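## Task

The left gripper starts out holding a hanger with a T-shirt on it. Put that hanger on the rail so its hook sits on the red tape, roughly perpendicular to the rail, hanging at rest, with the shirt still about centred on the hanger. Any other hanger must still be on the rail at the end. The rack is free-standing and must stay where it is; tipping it more than a little fails the scene immediately. Nothing may count as done if only the robot is holding it in place. Release the hanger and move the gripper away at the end.

## Robot and tools

Robot: two arms, left_arm and right_arm, in a physics simulation. The names are labels only, not sides of any image. Each arm has six joints (waist, shoulder, elbow, wrist pitch, wrist yaw, wrist roll) and a two-finger gripper. An occasional outside nudge may shift a loose object. Knocking a rigid object off the table fails the task (cloth does not count).

Frame: one scene frame for everything. Origin on the table top midway between the arms; +x points out over the table, +z up, and left_arm sits on the +y side. Positions are in metres, orientations are quaternions written w first (qw, qx, qy, qz). For a gripper, +z of its own frame is the direction the fingers point and the fingers close along its y axis. The reported position is the point between the finger pads, about 1 cm short of the tips, and it may be somewhat off, more so at long reach.

Row format (used by execute_actions and move): 16 numbers, always both arms even if one is idle. First the left arm: x, y, z, qw, qx, qy, qz, opening; then the same eight for the right arm. x, y, z and the quaternion are an absolute target pose in the scene frame, not an offset. Opening runs from -1 (closed) to +1 (open, 0.093 m gap). An arm meant to stay still should be sent its last reported pose and the opening it should keep; reuse one fixed quaternion rather than the drifting reported one.

execute_actions(actions): a list of actions; each action is a list of up to 15 rows, one row per 1/30 s step; if fewer rows are given, the last is repeated to fill 15 steps. An empty list just returns state and images. Each action is rejected for both arms if any target lies more than 0.6 m from that gripper's start position along any of its own axes; if the first action fails this or anything is malformed, nothing runs.

move(target, speed, blocking): target is one 16-number row; each gripper travels a straight line toward its absolute pose, and both paths finish together, lasting 0.5 to 10 s (cut off at 10 s). speed is the path top speed in m/s, 0.002 to 0.5, default 0.25; turning is capped at twice that in rad/s. Rotation takes the short way. Paths ignore obstacles and the other arm; the real gripper lags, may wander and may exceed speed, especially near a straight elbow. Openings are applied at the start. Faster contact and aiming further beyond a contact mean harder impacts and pushes. With blocking=false the call returns after 0.5 s while motion continues; then use wait(0) or stop before any new move or execute_actions. The result has a move: line giving the ending (done, off_target, moving, held, fault), any limits (paced = pose clipped; held = some steps blocked, after which the arm may jump fast), and each gripper's remaining distance to its pose. If only one arm is named, the other finished fine.

wait(seconds): 0 to 10; arms keep their last command; a running move continues, and the wait returns early if it finishes.
stop(): brakes the current move; needs room, more at high speed; fingers keep moving.
zoom_image(camera, region): camera is one of cam_head_left, cam_head_right, cam_high, cam_low, cam_left_wrist, cam_right_wrist; region is [x0, y0, x1, y1] in pixels from the top-left, at most 504 by 504. All images are 504x504, returned in that camera order. Calibration (intrinsics, distortion, T_world_to_cam) is given per camera and can be slightly off.
finished_scene(scene): ends the scene with the given number, after the last command has been held; irreversible, and the result reports success. The next scene's task arrives in that result. Replying without any tool call ends everything.

Control details: each step, the commanded pose is clamped to within 70 mm and 16 degrees of the measured pose, then solved by damped inverse kinematics, favouring position over orientation. Far targets take several actions; after an action the arm only continues to its last clamped pose. Joint friction can leave the gripper up to about 31 mm short, and tiny commands may do nothing. Hand target lines show what the controller is currently driving toward. A pose unreachable line means the clearance check altered or blocked that arm's command. Elbows stop just before fully straight.

Gripping: grip_measured is the finger motor position on the -1..+1 scale. Pads meet near -0.94; each mm of object width adds about 0.0208; per-gripper bias up to about 0.02. Commanding below the object's width reading squeezes harder, up to roughly 50 to 62 N per pad (less for parts under about 5 mm thick). Keep sending the same closing number to keep a hold. The last Joint positions entry per arm is the opening in metres, clamped at zero.

Avoid: arms colliding or pressing each other; fast or deep pushes into the rack (it is not anchored); dropping the hanger or pulling another hanger off the rail; leaving the hanger supported only by the gripper. Motor heat rises while holding loads: a MOTOR HOT warning appears at 75 °C, at 90 °C the arm is halted for 10 s, and at 100 °C the arm goes limp and falls; these show as OVER-TEMPERATURE FAULT lines. Any FAULT line means that arm stopped.

Each tool is called after "Request:" by a JSON object that holds its "op" and its "data".

## Session

Request:
{"op": "execute_actions", "data": {"actions": []}}

Scene clock: 0.00 s.
left_arm: end_effector_position=(+0.2717, -0.0447, +0.4160) grip_measured=-0.817 end_effector_quat_wxyz=(+0.506, +0.336, +0.762, -0.227) | right_arm: end_effector_position=(+0.3545, -0.3571, +0.4003) grip_measured=+1.000 end_effector_quat_wxyz=(+0.708, +0.031, +0.705, -0.030)
Joint positions: left_arm=[-0.606  1.484  1.799 -0.712  0.027  0.005  0.006] | right_arm=[ 0.007  1.043  1.033  0.015 -0.017  0.003  0.093]
Joint velocities: left_arm=[-0.002 -0.002  0.007  0.037 -0.051  0.037 -0.001] | right_arm=[ 0.002 -0.012 -0.012  0.007 -0.095  0.007  0.   ]
Motor temperatures (°C, as the motors report them): left_arm=[27 27 27 27 27 26] | right_arm=[25 28 25 24 24 23]
Hand target (left_arm): +0.272, -0.045, +0.418; +0.509, +0.335, +0.759, -0.229
Hand target (right_arm): +0.354, -0.357, +0.400; +0.708, +0.031, +0.705, -0.030

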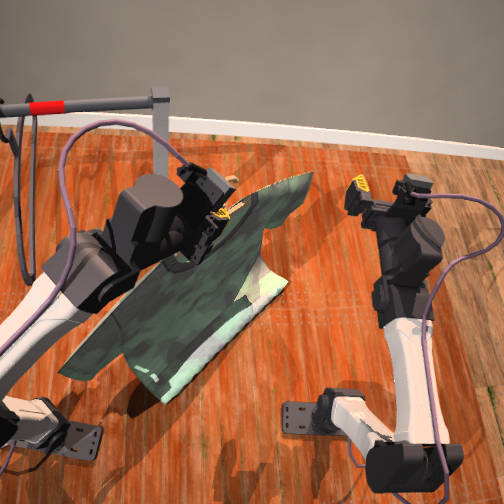

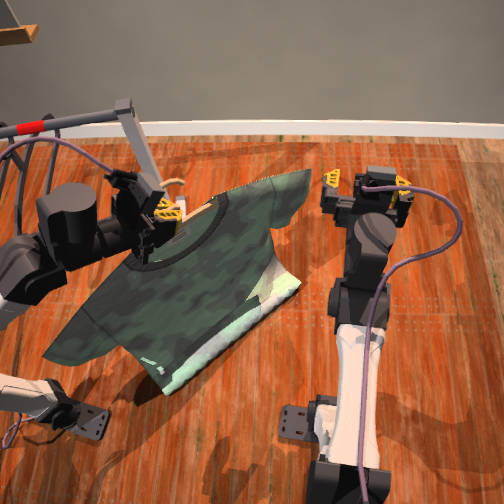

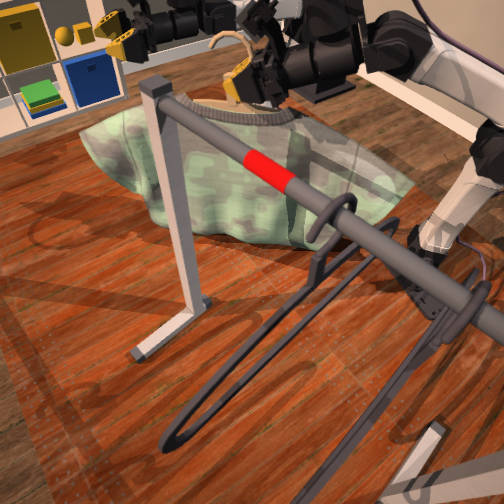

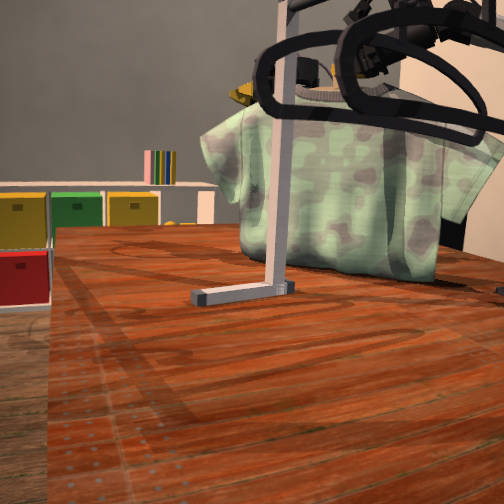

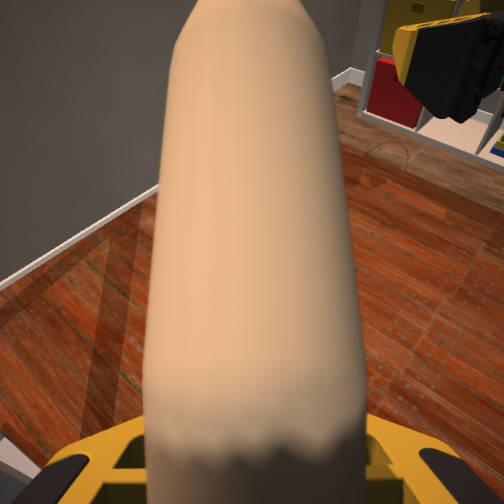

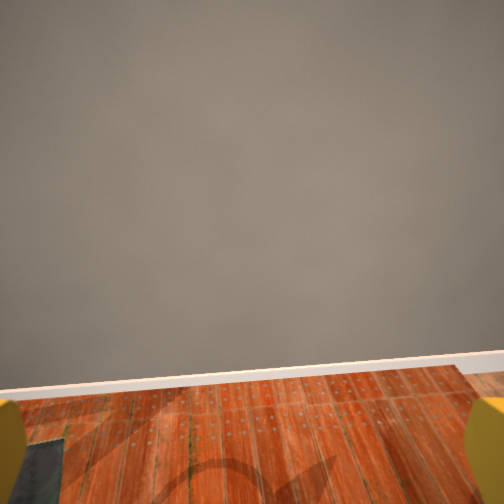

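Request:
{"op": "zoom_image", "data": {"camera": "cam_high", "region": [130, 0, 380, 250]}}

Request:
{"op": "zoom_image", "data": {"camera": "cam_head_right", "region": [0, 80, 250, 330]}}

Request:
{"op": "zoom_image", "data": {"camera": "cam_head_left", "region": [0, 60, 250, 310]}}

Request:
{"op": "zoom_image", "data": {"camera": "cam_low", "region": [254, 0, 504, 250]}}

Region (130, 0, 380, 250) of cam_high's 504x504 image, scaled by 2.016, with more detail than that image has.

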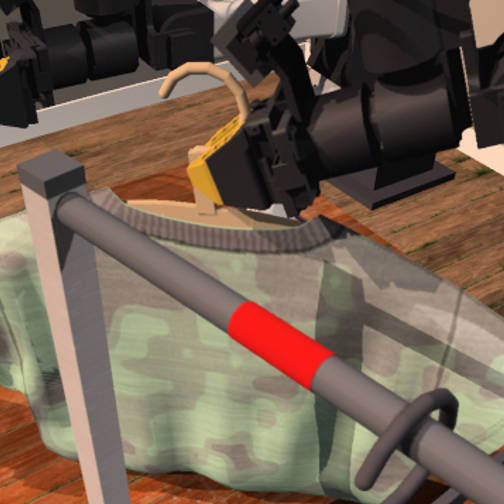

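Region (0, 80, 250, 330) of cam_head_right's 504x504 image, scaled by 2.016, with more detail than that image has.

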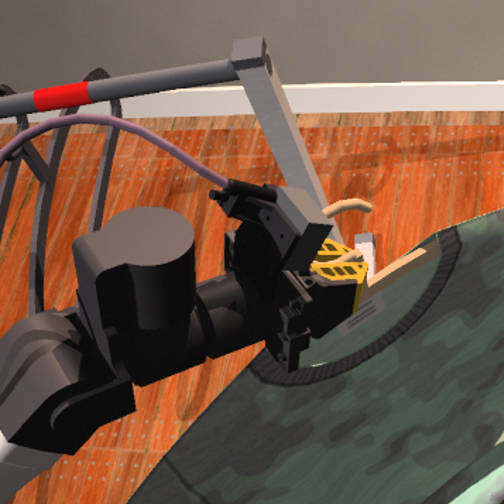

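Region (0, 60, 250, 310) of cam_head_left's 504x504 image, scaled by 2.016, with more detail than that image has.

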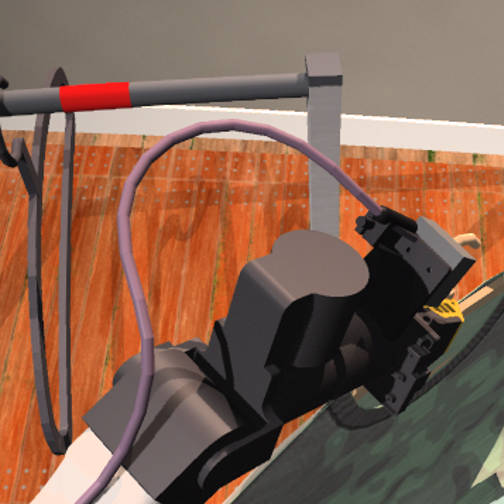

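Region (254, 0, 504, 250) of cam_low's 504x504 image, scaled by 2.016, with more detail than that image has.

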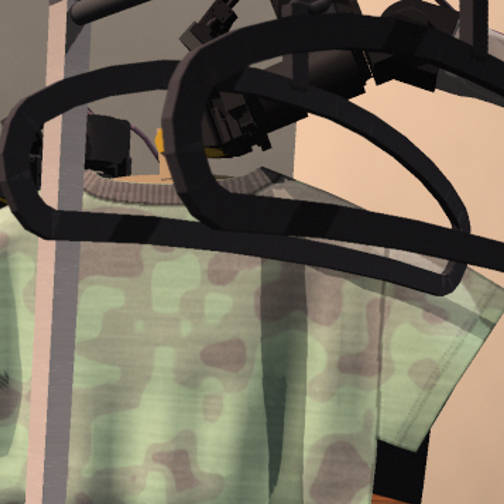

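Request:
{"op": "move", "data": {"target": [0.185,0.0,0.435,0.5477,0.1584,0.8147,-0.1065,-1,0.354,-0.357,0.400,0.708,0.031,0.705,-0.030,1], "speed": 0.15}}

Scene clock: 11.50 s.
left_arm: end_effector_position=(+0.1845, -0.0005, +0.4270) grip_measured=-0.962 end_effector_quat_wxyz=(+0.543, +0.168, +0.817, -0.098) | right_arm: end_effector_position=(+0.3545, -0.3571, +0.4003) grip_measured=+1.000 end_effector_quat_wxyz=(+0.708, +0.031, +0.705, -0.030)
Joint positions: left_arm=[-1.071  1.383  1.839 -1.051 -0.799 -0.428  0.   ] | right_arm=[ 0.007  1.043  1.033  0.015 -0.017  0.003  0.093]
Joint velocities: left_arm=[-0.007 -0.012 -0.012 -0.007  0.007 -0.022  0.   ] | right_arm=[-0.012 -0.012 -0.002 -0.007 -0.066  0.007  0.   ]
Motor temperatures (°C, as the motors report them): left_arm=[27 29 29 32 27 26] | right_arm=[25 28 28 28 24 23]
Hand target (left_arm): +0.183, -0.001, +0.436; +0.550, +0.159, +0.813, -0.105
Hand target (right_arm): +0.354, -0.357, +0.400; +0.708, +0.031, +0.705, -0.030
Off the commanded pose (left_arm): 0.008 m, 2 deg.
Off the commanded pose (right_arm): 0.001 m, 0 deg.
move: done
camera_calibration (this result's frames):
cam_left_wrist: T_world_to_cam=[[-0.397405, -0.916701, -0.041575, 0.0922059], [-0.674564, 0.32255, -0.664022, 0.445011], [0.62212, -0.235841, -0.746556, 0.283479], [0, 0, 0, 1]] pos_world=[0.160473, 0.00784302, 0.510963]

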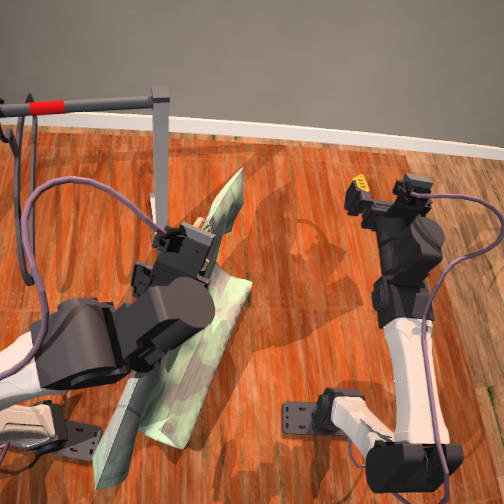

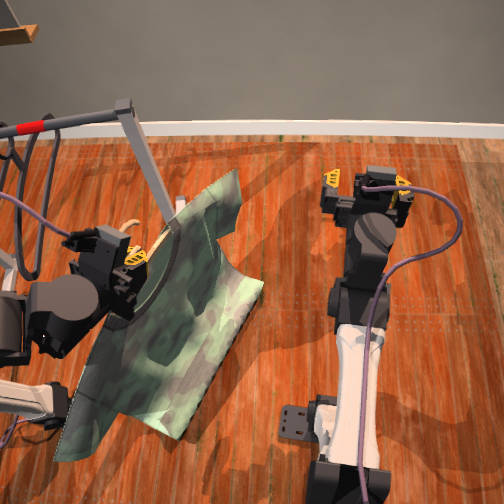

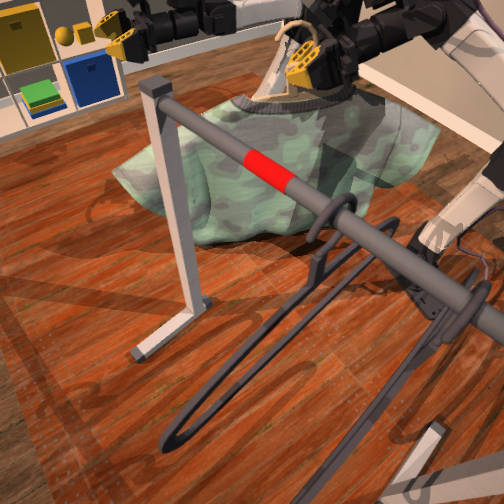

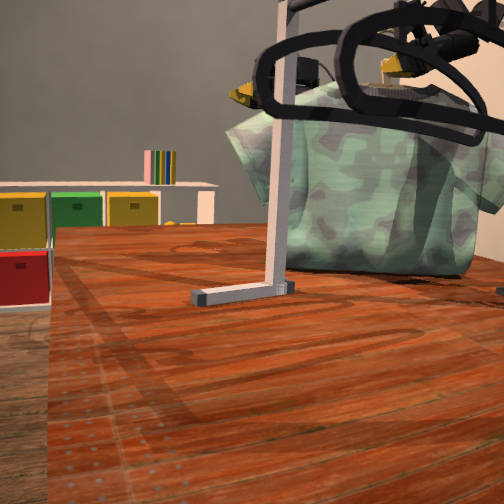

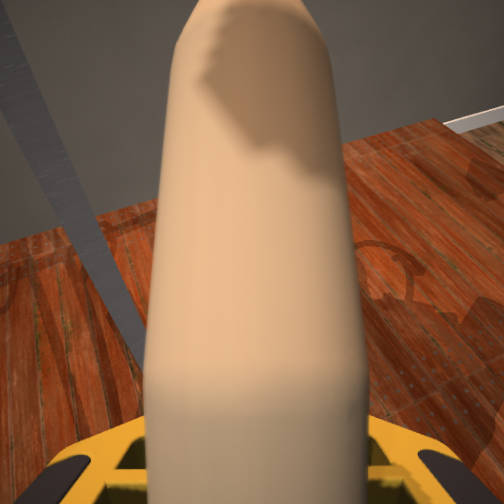

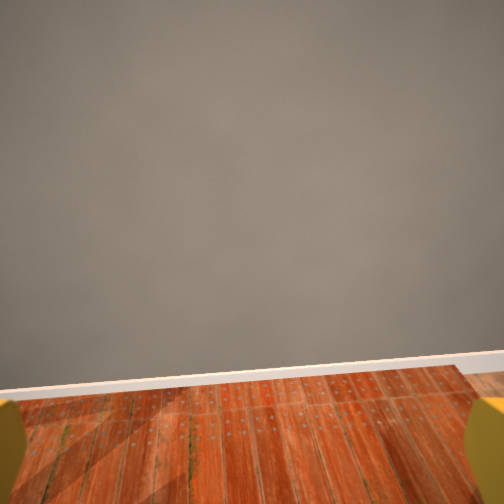

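Request:
{"op": "move", "data": {"target": [0.15,0.115,0.435,0.5511,0.1298,0.8198,-0.0873,-1,0.354,-0.357,0.400,0.708,0.031,0.705,-0.030,1], "speed": 0.1}}

Scene clock: 14.03 s.
left_arm: end_effector_position=(+0.1498, +0.1118, +0.4386) grip_measured=-0.962 end_effector_quat_wxyz=(+0.548, +0.132, +0.821, -0.091) | right_arm: end_effector_position=(+0.3545, -0.3571, +0.4003) grip_measured=+1.000 end_effector_quat_wxyz=(+0.708, +0.031, +0.705, -0.030)
Joint positions: left_arm=[-1.125  1.105  1.773 -1.325 -0.894 -0.546  0.   ] | right_arm=[ 0.007  1.043  1.033  0.015 -0.017  0.003  0.093]
Joint velocities: left_arm=[-0.017  0.017 -0.002  0.022  0.037 -0.007  0.   ] | right_arm=[-0.007 -0.002  0.027 -0.007  0.022  0.022 -0.   ]
Motor temperatures (°C, as the motors report them): left_arm=[27 29 29 32 27 26] | right_arm=[25 28 29 29 24 23]
Hand target (left_arm): +0.149, +0.115, +0.437; +0.551, +0.130, +0.819, -0.087
Hand target (right_arm): +0.354, -0.357, +0.400; +0.708, +0.031, +0.705, -0.030
Off the commanded pose (left_arm): 0.005 m, 1 deg.
Off the commanded pose (right_arm): 0.001 m, 0 deg.
move: done
camera_calibration (this result's frames):
cam_left_wrist: T_world_to_cam=[[-0.333575, -0.942589, -0.0159169, 0.163998], [-0.69436, 0.257079, -0.672142, 0.406876], [0.637646, -0.213158, -0.740251, 0.332533], [0, 0, 0, 1]] pos_world=[0.125186, 0.120866, 0.522247]

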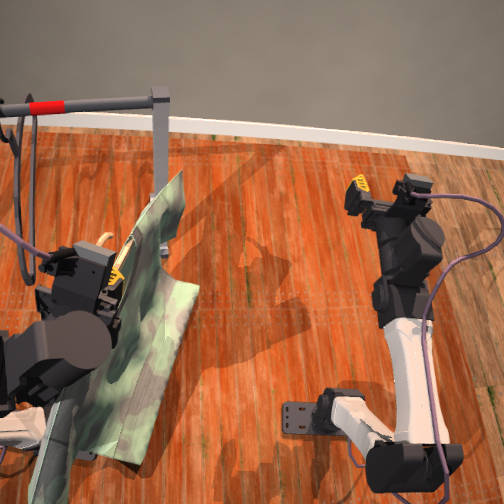

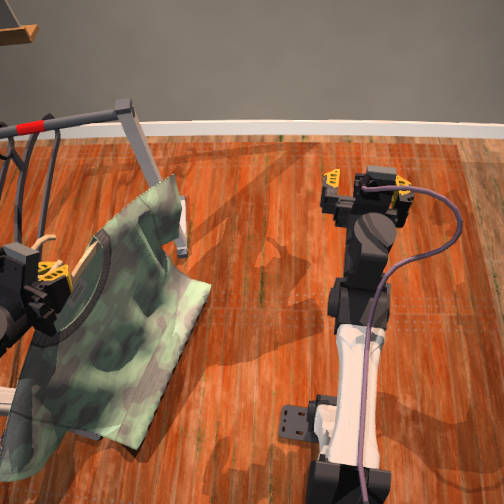

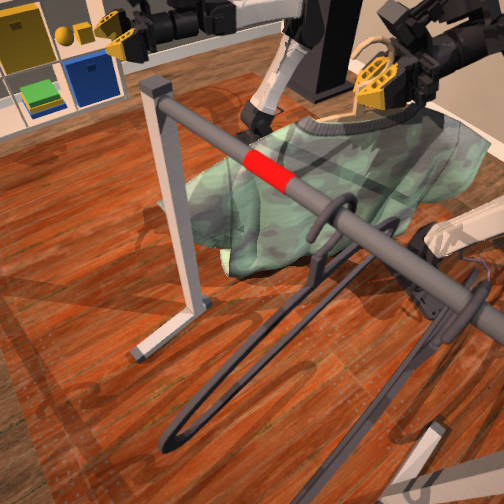

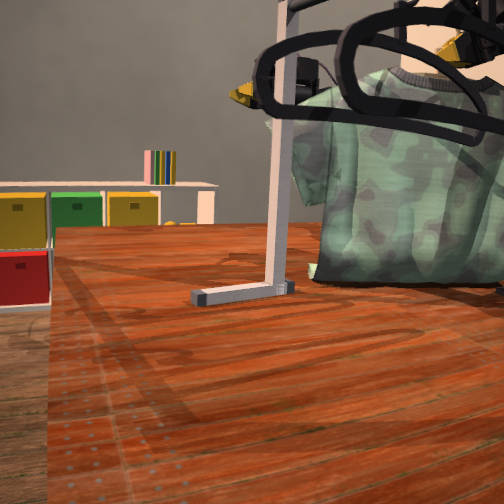

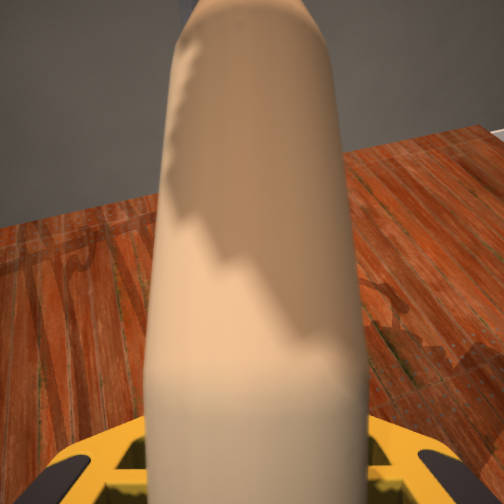

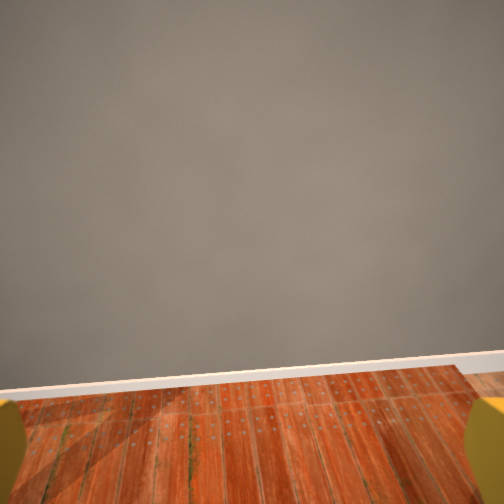

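Request:
{"op": "move", "data": {"target": [0.155,0.17,0.435,0.5785,0.0710,0.8110,-0.0506,-1,0.354,-0.357,0.400,0.708,0.031,0.705,-0.030,1], "speed": 0.06}}

Scene clock: 16.07 s.
left_arm: end_effector_position=(+0.1530, +0.1626, +0.4373) grip_measured=-0.962 end_effector_quat_wxyz=(+0.573, +0.081, +0.813, -0.060) | right_arm: end_effector_position=(+0.3545, -0.3571, +0.4003) grip_measured=+1.000 end_effector_quat_wxyz=(+0.708, +0.031, +0.705, -0.030)
Joint positions: left_arm=[-1.082  0.99   1.696 -1.356 -0.981 -0.568  0.   ] | right_arm=[ 0.007  1.043  1.033  0.015 -0.017  0.003  0.093]
Joint velocities: left_arm=[ 0.002  0.007 -0.022  0.037  0.022 -0.022  0.   ] | right_arm=[-0.002  0.002 -0.007 -0.037  0.007 -0.051  0.   ]
Motor temperatures (°C, as the motors report them): left_arm=[27 29 29 32 27 26] | right_arm=[25 28 29 30 24 23]
Hand target (left_arm): +0.155, +0.170, +0.436; +0.578, +0.071, +0.811, -0.051
Hand target (right_arm): +0.354, -0.357, +0.400; +0.708, +0.031, +0.705, -0.030
Off the commanded pose (left_arm): 0.008 m, 2 deg.
Off the commanded pose (right_arm): 0.001 m, 0 deg.
move: done
camera_calibration (this result's frames):
cam_left_wrist: T_world_to_cam=[[-0.217232, -0.975989, -0.0159625, 0.200517], [-0.687102, 0.164507, -0.707693, 0.424666], [0.693326, -0.142766, -0.70634, 0.305563], [0, 0, 0, 1]] pos_world=[0.123493, 0.169466, 0.519565]

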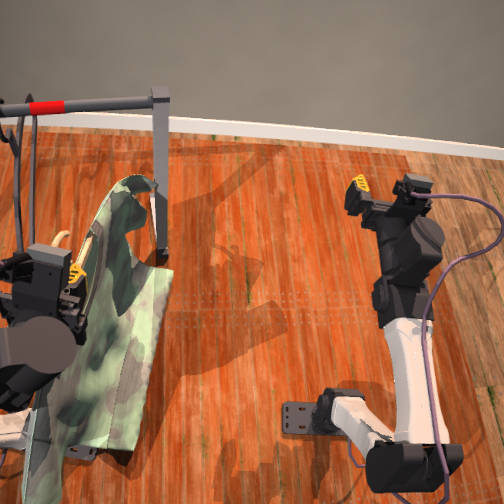

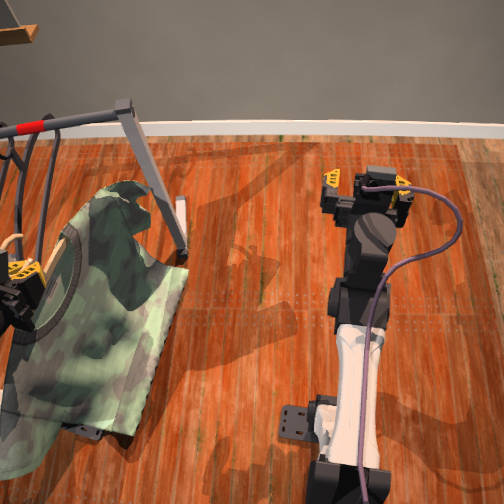

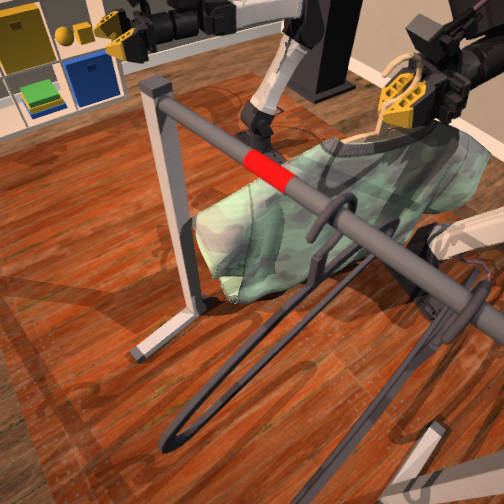

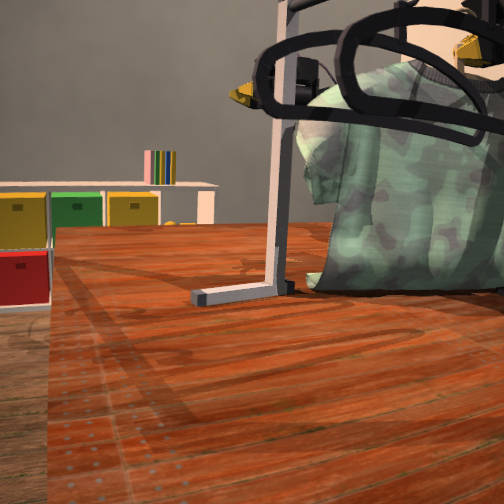

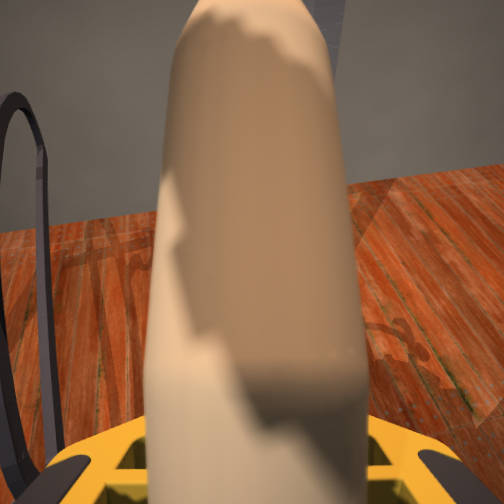

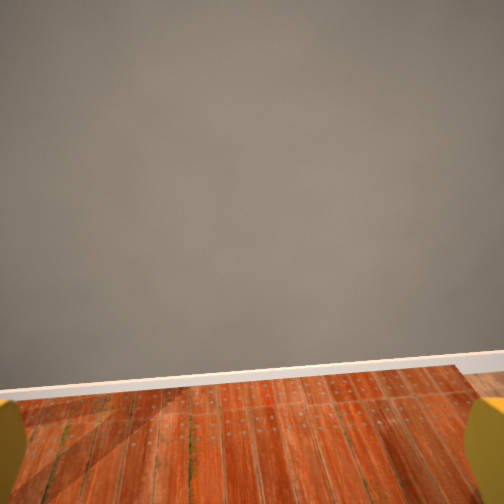

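Request:
{"op": "move", "data": {"target": [0.195,0.18,0.452,0.5806,-0.0142,0.8140,0.0101,-1,0.354,-0.357,0.400,0.708,0.031,0.705,-0.030,1], "speed": 0.07}}

Scene clock: 18.33 s.
left_arm: end_effector_position=(+0.1919, +0.1813, +0.4396) grip_measured=-0.962 end_effector_quat_wxyz=(+0.568, +0.000, +0.823, +0.020) | right_arm: end_effector_position=(+0.3545, -0.3571, +0.4003) grip_measured=+1.000 end_effector_quat_wxyz=(+0.708, +0.031, +0.705, -0.030)
Joint positions: left_arm=[-0.817  1.088  1.742 -1.307 -0.95  -0.521  0.   ] | right_arm=[ 0.007  1.043  1.033  0.015 -0.017  0.003  0.093]
Joint velocities: left_arm=[-0.012 -0.012 -0.002 -0.037 -0.022  0.051  0.   ] | right_arm=[ 0.002 -0.012 -0.007 -0.11  -0.007 -0.125  0.   ]
Motor temperatures (°C, as the motors report them): left_arm=[27 29 29 32 27 26] | right_arm=[25 28 29 30 24 23]
Hand target (left_arm): +0.195, +0.181, +0.451; +0.580, -0.015, +0.815, +0.010
Hand target (right_arm): +0.354, -0.357, +0.400; +0.708, +0.031, +0.705, -0.030
Off the commanded pose (left_arm): 0.013 m, 3 deg.
Off the commanded pose (right_arm): 0.001 m, 0 deg.
move: off_target (left_arm)
camera_calibration (this result's frames):
cam_left_wrist: T_world_to_cam=[[0.00457461, -0.998572, -0.0532335, 0.205173], [-0.719604, 0.0336772, -0.693568, 0.473638], [0.69437, 0.0414798, -0.718422, 0.254657], [0, 0, 0, 1]] pos_world=[0.163067, 0.178366, 0.522374]

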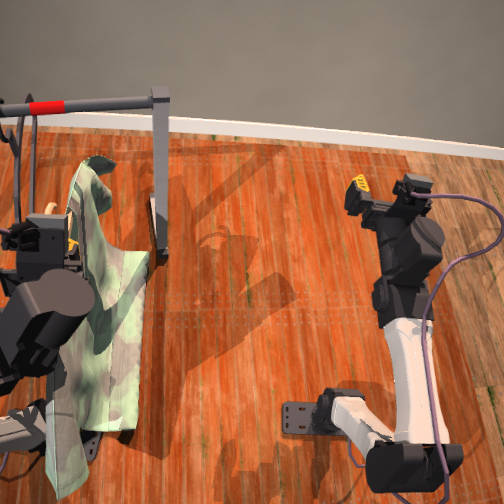

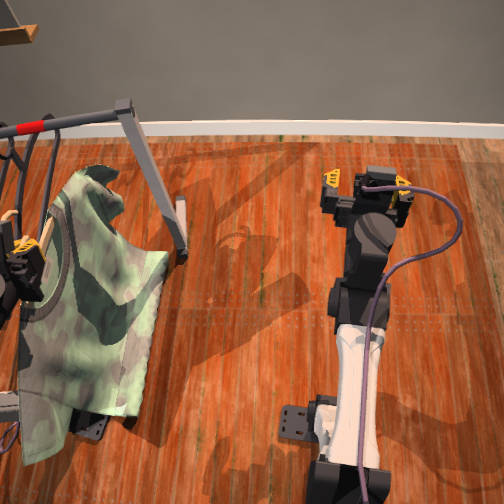

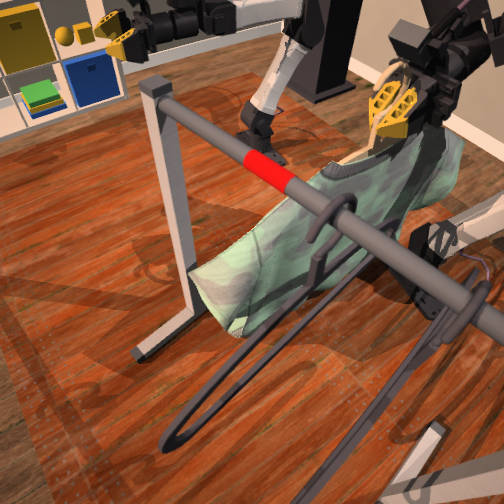

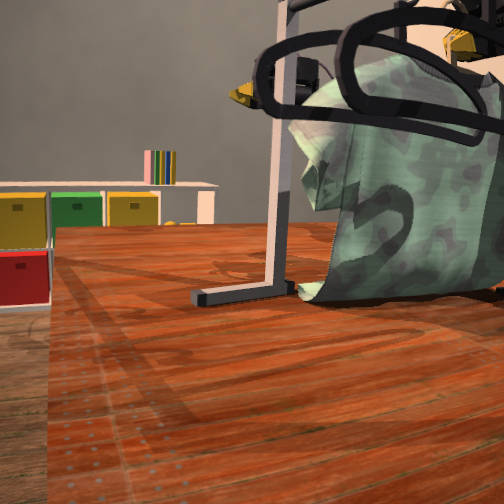

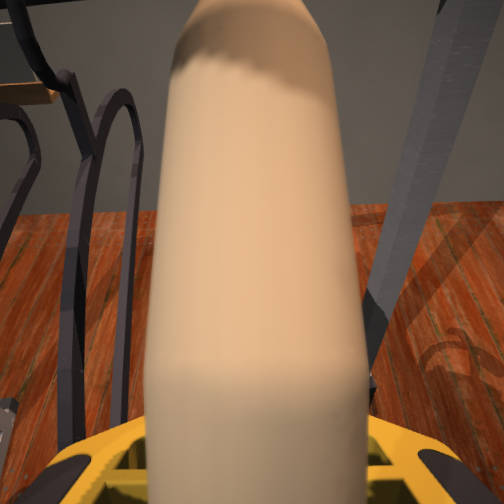

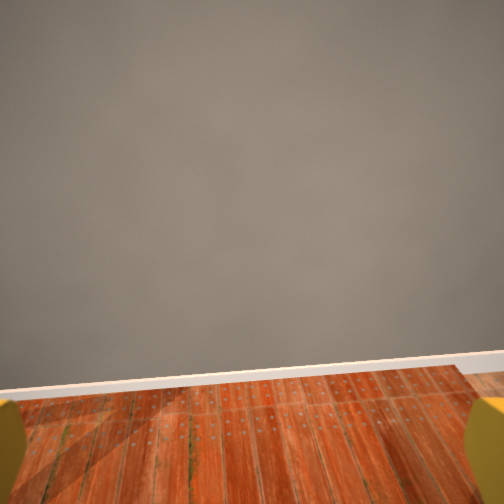

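Request:
{"op": "move", "data": {"target": [0.325,0.198,0.468,0.5714,-0.0714,0.8161,0.0500,-1,0.354,-0.357,0.400,0.708,0.031,0.705,-0.030,1], "speed": 0.1}}

Scene clock: 20.40 s.
left_arm: end_effector_position=(+0.3220, +0.1984, +0.4506) grip_measured=-0.962 end_effector_quat_wxyz=(+0.550, -0.063, +0.831, +0.056) | right_arm: end_effector_position=(+0.3545, -0.3571, +0.4003) grip_measured=+1.000 end_effector_quat_wxyz=(+0.708, +0.031, +0.705, -0.030)
Joint positions: left_arm=[-0.28   1.399  1.937 -1.027 -0.602 -0.267  0.   ] | right_arm=[ 0.007  1.043  1.033  0.015 -0.017  0.003  0.093]
Joint velocities: left_arm=[ 0.002 -0.007 -0.012 -0.007 -0.037  0.007  0.   ] | right_arm=[-0.007  0.007  0.007 -0.007  0.022  0.022  0.001]
Motor temperatures (°C, as the motors report them): left_arm=[27 29 30 33 27 26] | right_arm=[25 28 30 30 24 23]
Hand target (left_arm): +0.326, +0.200, +0.466; +0.570, -0.073, +0.817, +0.048
Hand target (right_arm): +0.354, -0.357, +0.400; +0.708, +0.031, +0.705, -0.030
Off the commanded pose (left_arm): 0.018 m, 3 deg.
Off the commanded pose (right_arm): 0.001 m, 0 deg.
move: off_target (left_arm)
camera_calibration (this result's frames):
cam_left_wrist: T_world_to_cam=[[0.148975, -0.987887, -0.0434275, 0.169172], [-0.740424, -0.0823328, -0.667078, 0.592177], [0.655422, 0.131533, -0.743721, 0.177558], [0, 0, 0, 1]] pos_world=[0.296884, 0.192523, 0.534429]

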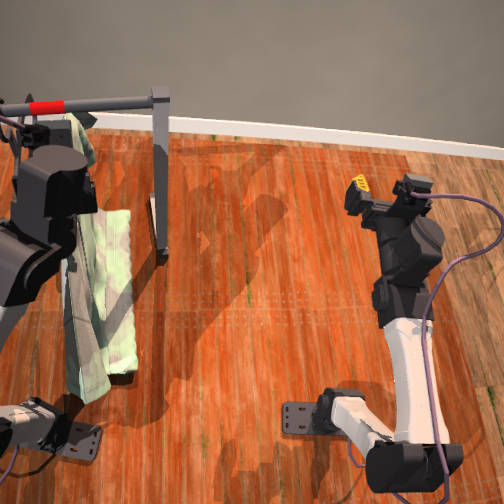

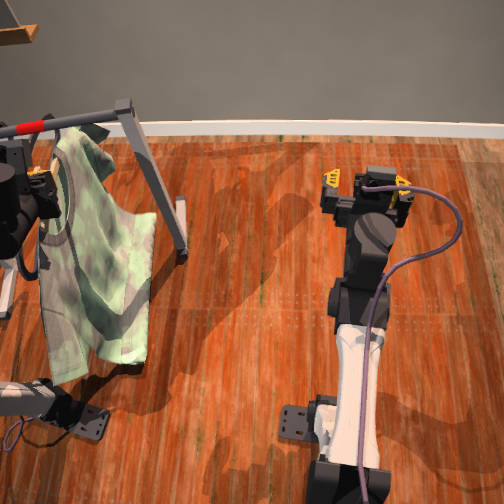

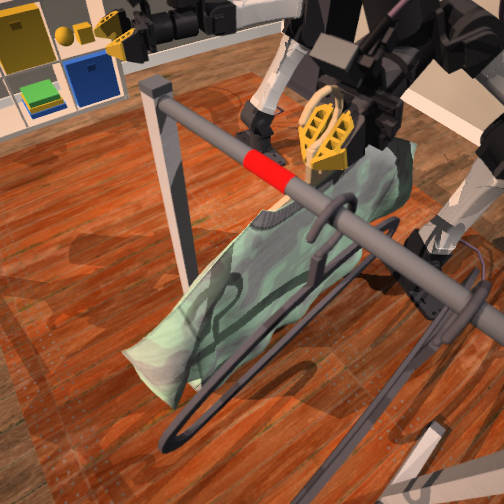

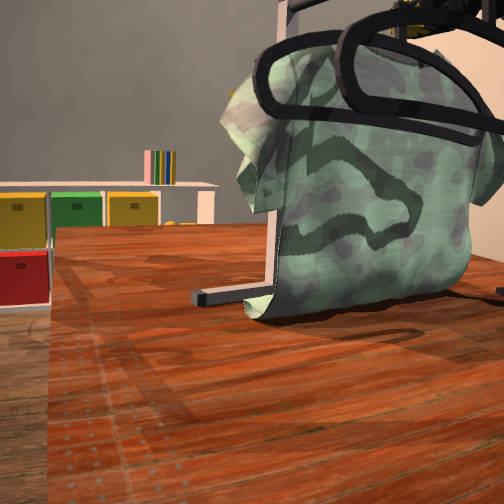

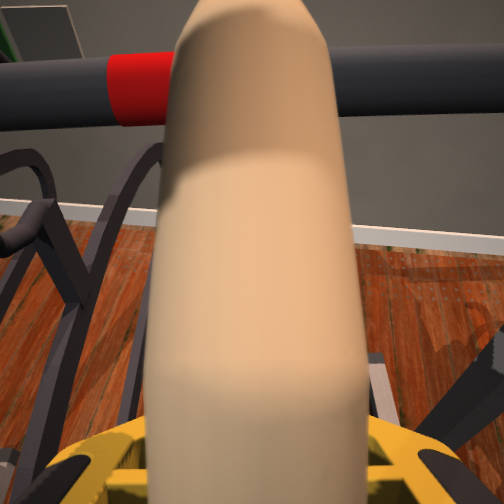

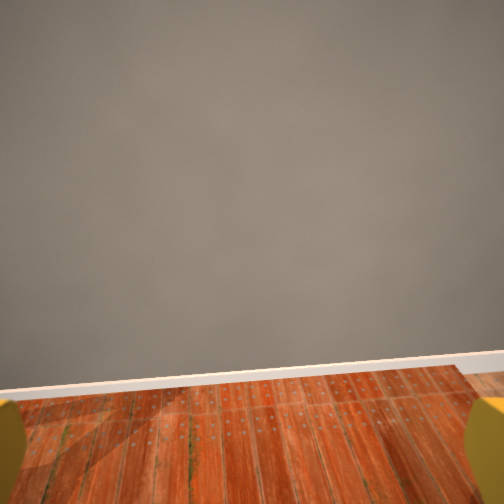

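Request:
{"op": "zoom_image", "data": {"camera": "cam_high", "region": [230, 60, 390, 220]}}

Request:
{"op": "zoom_image", "data": {"camera": "cam_head_right", "region": [0, 100, 130, 230]}}

Region (230, 60, 390, 220) of cam_high's 504x504 image, scaled by 3.150, with more detail than that image has.

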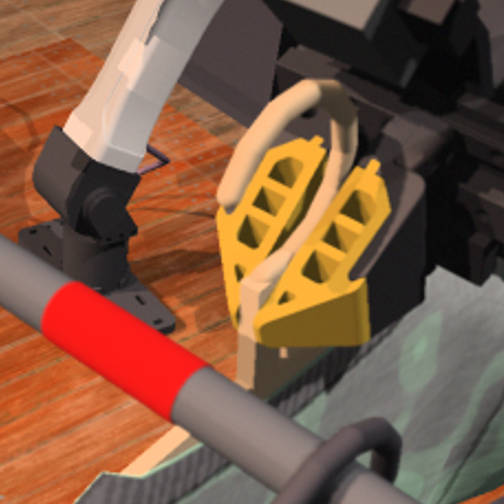

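Region (0, 100, 130, 230) of cam_head_right's 504x504 image, scaled by 3.877, with more detail than that image has.

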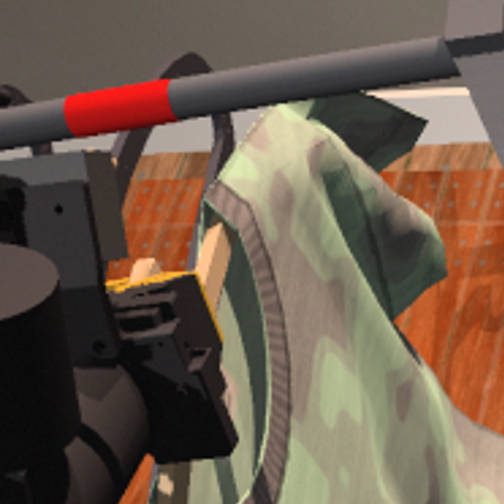

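Request:
{"op": "move", "data": {"target": [0.342,0.212,0.482,0.5714,-0.0714,0.8161,0.0500,-1,0.354,-0.357,0.400,0.708,0.031,0.705,-0.030,1], "speed": 0.05}}

Scene clock: 22.27 s.
left_arm: end_effector_position=(+0.3394, +0.2099, +0.4732) grip_measured=-0.962 end_effector_quat_wxyz=(+0.563, -0.068, +0.822, +0.051) | right_arm: end_effector_position=(+0.3545, -0.3571, +0.4003) grip_measured=+1.000 end_effector_quat_wxyz=(+0.708, +0.031, +0.705, -0.030)
Joint positions: left_arm=[-0.202  1.472  2.078 -1.039 -0.535 -0.224  0.   ] | right_arm=[ 0.007  1.043  1.033  0.015 -0.017  0.003  0.093]
Joint velocities: left_arm=[-0.007  0.022 -0.012  0.022  0.007 -0.081  0.   ] | right_arm=[ 0.002 -0.007 -0.012 -0.051 -0.007 -0.051 -0.001]
Motor temperatures (°C, as the motors report them): left_arm=[27 29 30 33 27 26] | right_arm=[25 28 30 31 24 23]
Hand target (left_arm): +0.342, +0.212, +0.481; +0.571, -0.072, +0.816, +0.049
Hand target (right_arm): +0.354, -0.357, +0.400; +0.708, +0.031, +0.705, -0.030
Off the commanded pose (left_arm): 0.009 m, 1 deg.
Off the commanded pose (right_arm): 0.001 m, 0 deg.
move: done
camera_calibration (this result's frames):
cam_left_wrist: T_world_to_cam=[[0.152059, -0.988008, -0.0267961, 0.170071], [-0.719045, -0.0919819, -0.68885, 0.626065], [0.678124, 0.124014, -0.724409, 0.166209], [0, 0, 0, 1]] pos_world=[0.311598, 0.205006, 0.556225]

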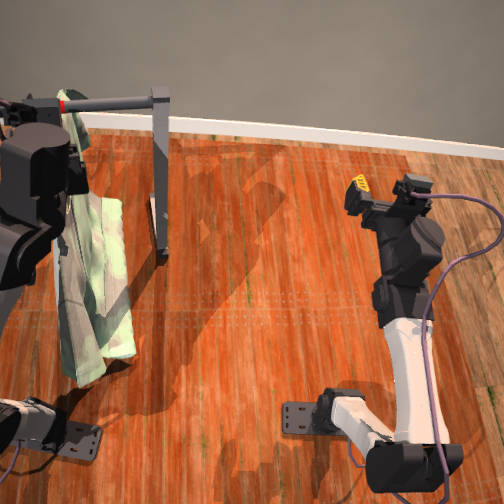

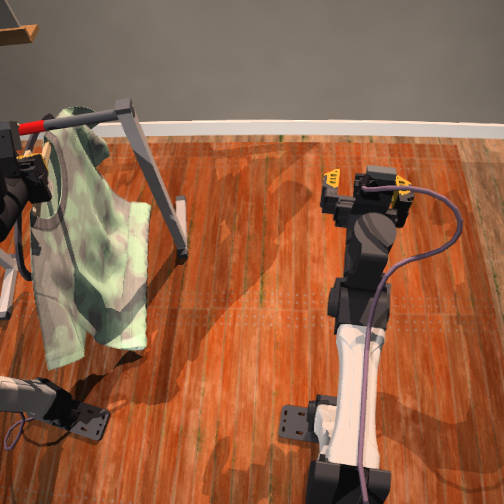

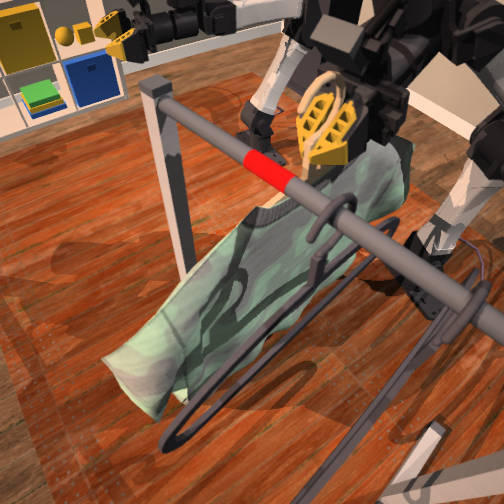

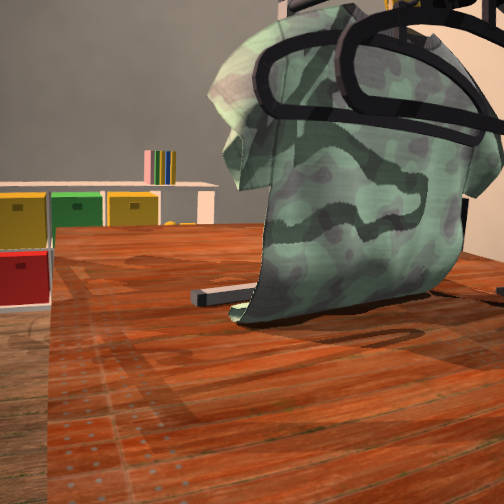

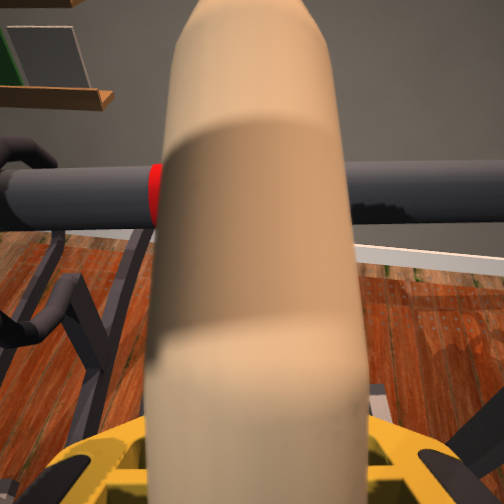

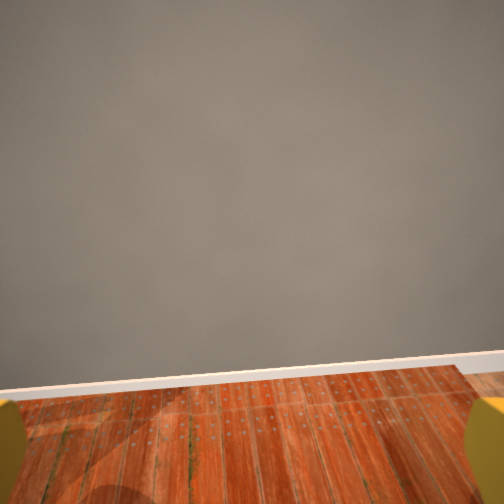

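Request:
{"op": "move", "data": {"target": [0.372,0.218,0.464,0.5714,-0.0714,0.8161,0.0500,-1,0.354,-0.357,0.400,0.708,0.031,0.705,-0.030,1], "speed": 0.04}}

Scene clock: 24.20 s.
left_arm: end_effector_position=(+0.3628, +0.2178, +0.4654) grip_measured=-0.962 end_effector_quat_wxyz=(+0.565, -0.069, +0.820, +0.049) | right_arm: end_effector_position=(+0.3545, -0.3571, +0.4003) grip_measured=+1.000 end_effector_quat_wxyz=(+0.708, +0.031, +0.705, -0.030)
Joint positions: left_arm=[-0.135  1.497  2.041 -0.955 -0.472 -0.194  0.   ] | right_arm=[ 0.007  1.043  1.033  0.015 -0.017  0.003  0.093]
Joint velocities: left_arm=[-0.012 -0.007 -0.007 -0.022 -0.007 -0.095  0.   ] | right_arm=[-0.002  0.012 -0.002  0.037  0.037 -0.007  0.001]
Motor temperatures (°C, as the motors report them): left_arm=[27 29 30 34 27 26] | right_arm=[25 28 30 31 24 23]
Hand target (left_arm): +0.372, +0.219, +0.464; +0.571, -0.072, +0.816, +0.050
Hand target (right_arm): +0.354, -0.357, +0.400; +0.708, +0.031, +0.705, -0.030
Off the commanded pose (left_arm): 0.009 m, 1 deg.
Off the commanded pose (right_arm): 0.001 m, 0 deg.
move: done
camera_calibration (this result's frames):
cam_left_wrist: T_world_to_cam=[[0.15186, -0.988164, -0.0216812, 0.17184], [-0.714591, -0.0946101, -0.693116, 0.639292], [0.682861, 0.12075, -0.7205, 0.140865], [0, 0, 0, 1]] pos_world=[0.334545, 0.213281, 0.548322]

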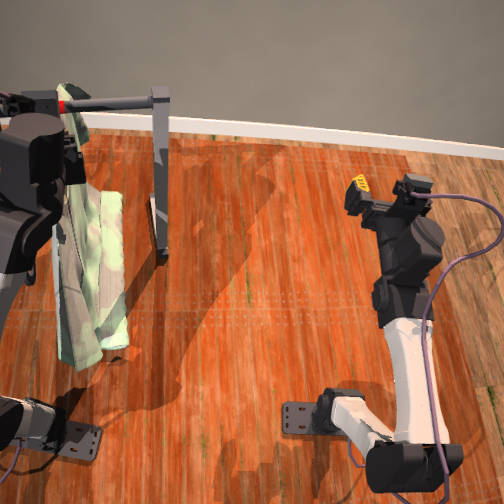

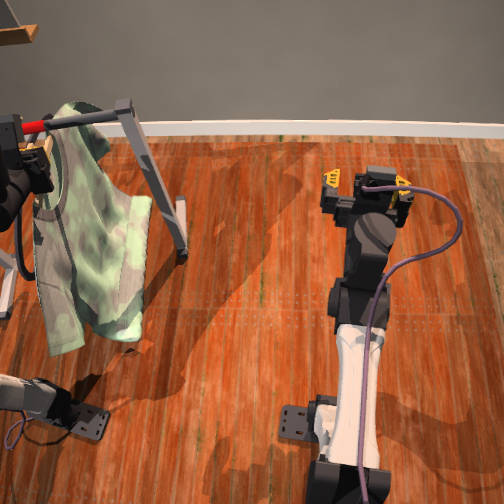

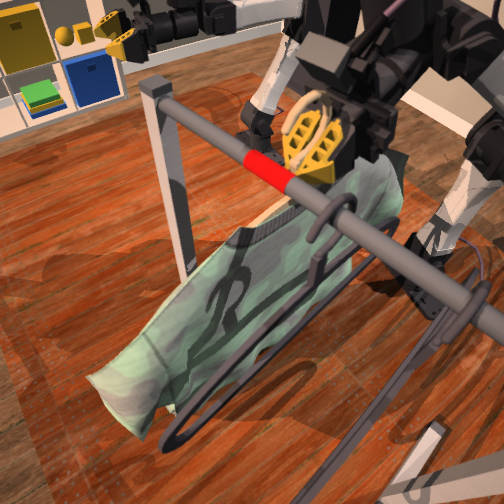

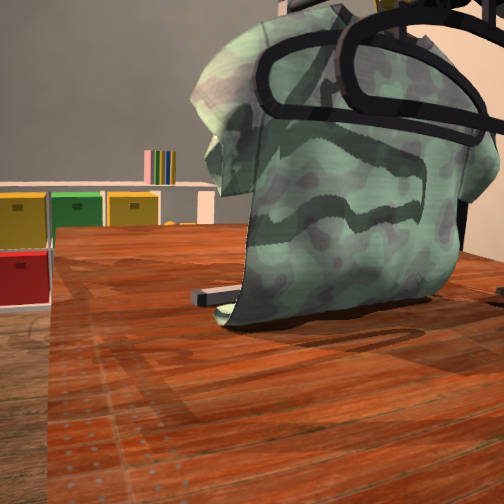

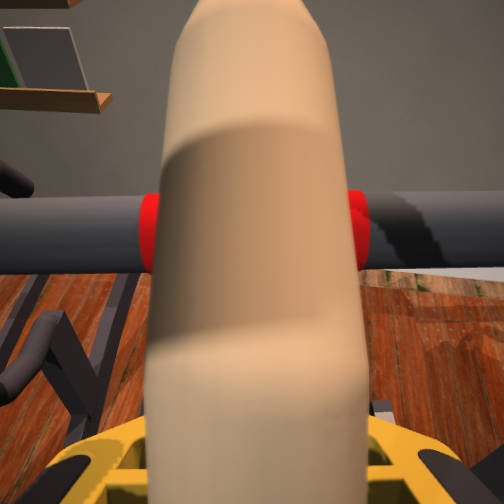

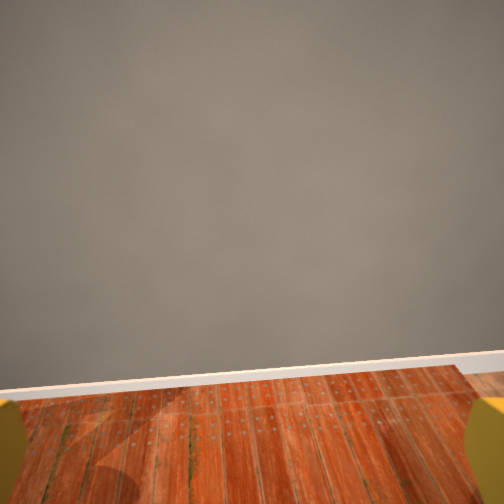

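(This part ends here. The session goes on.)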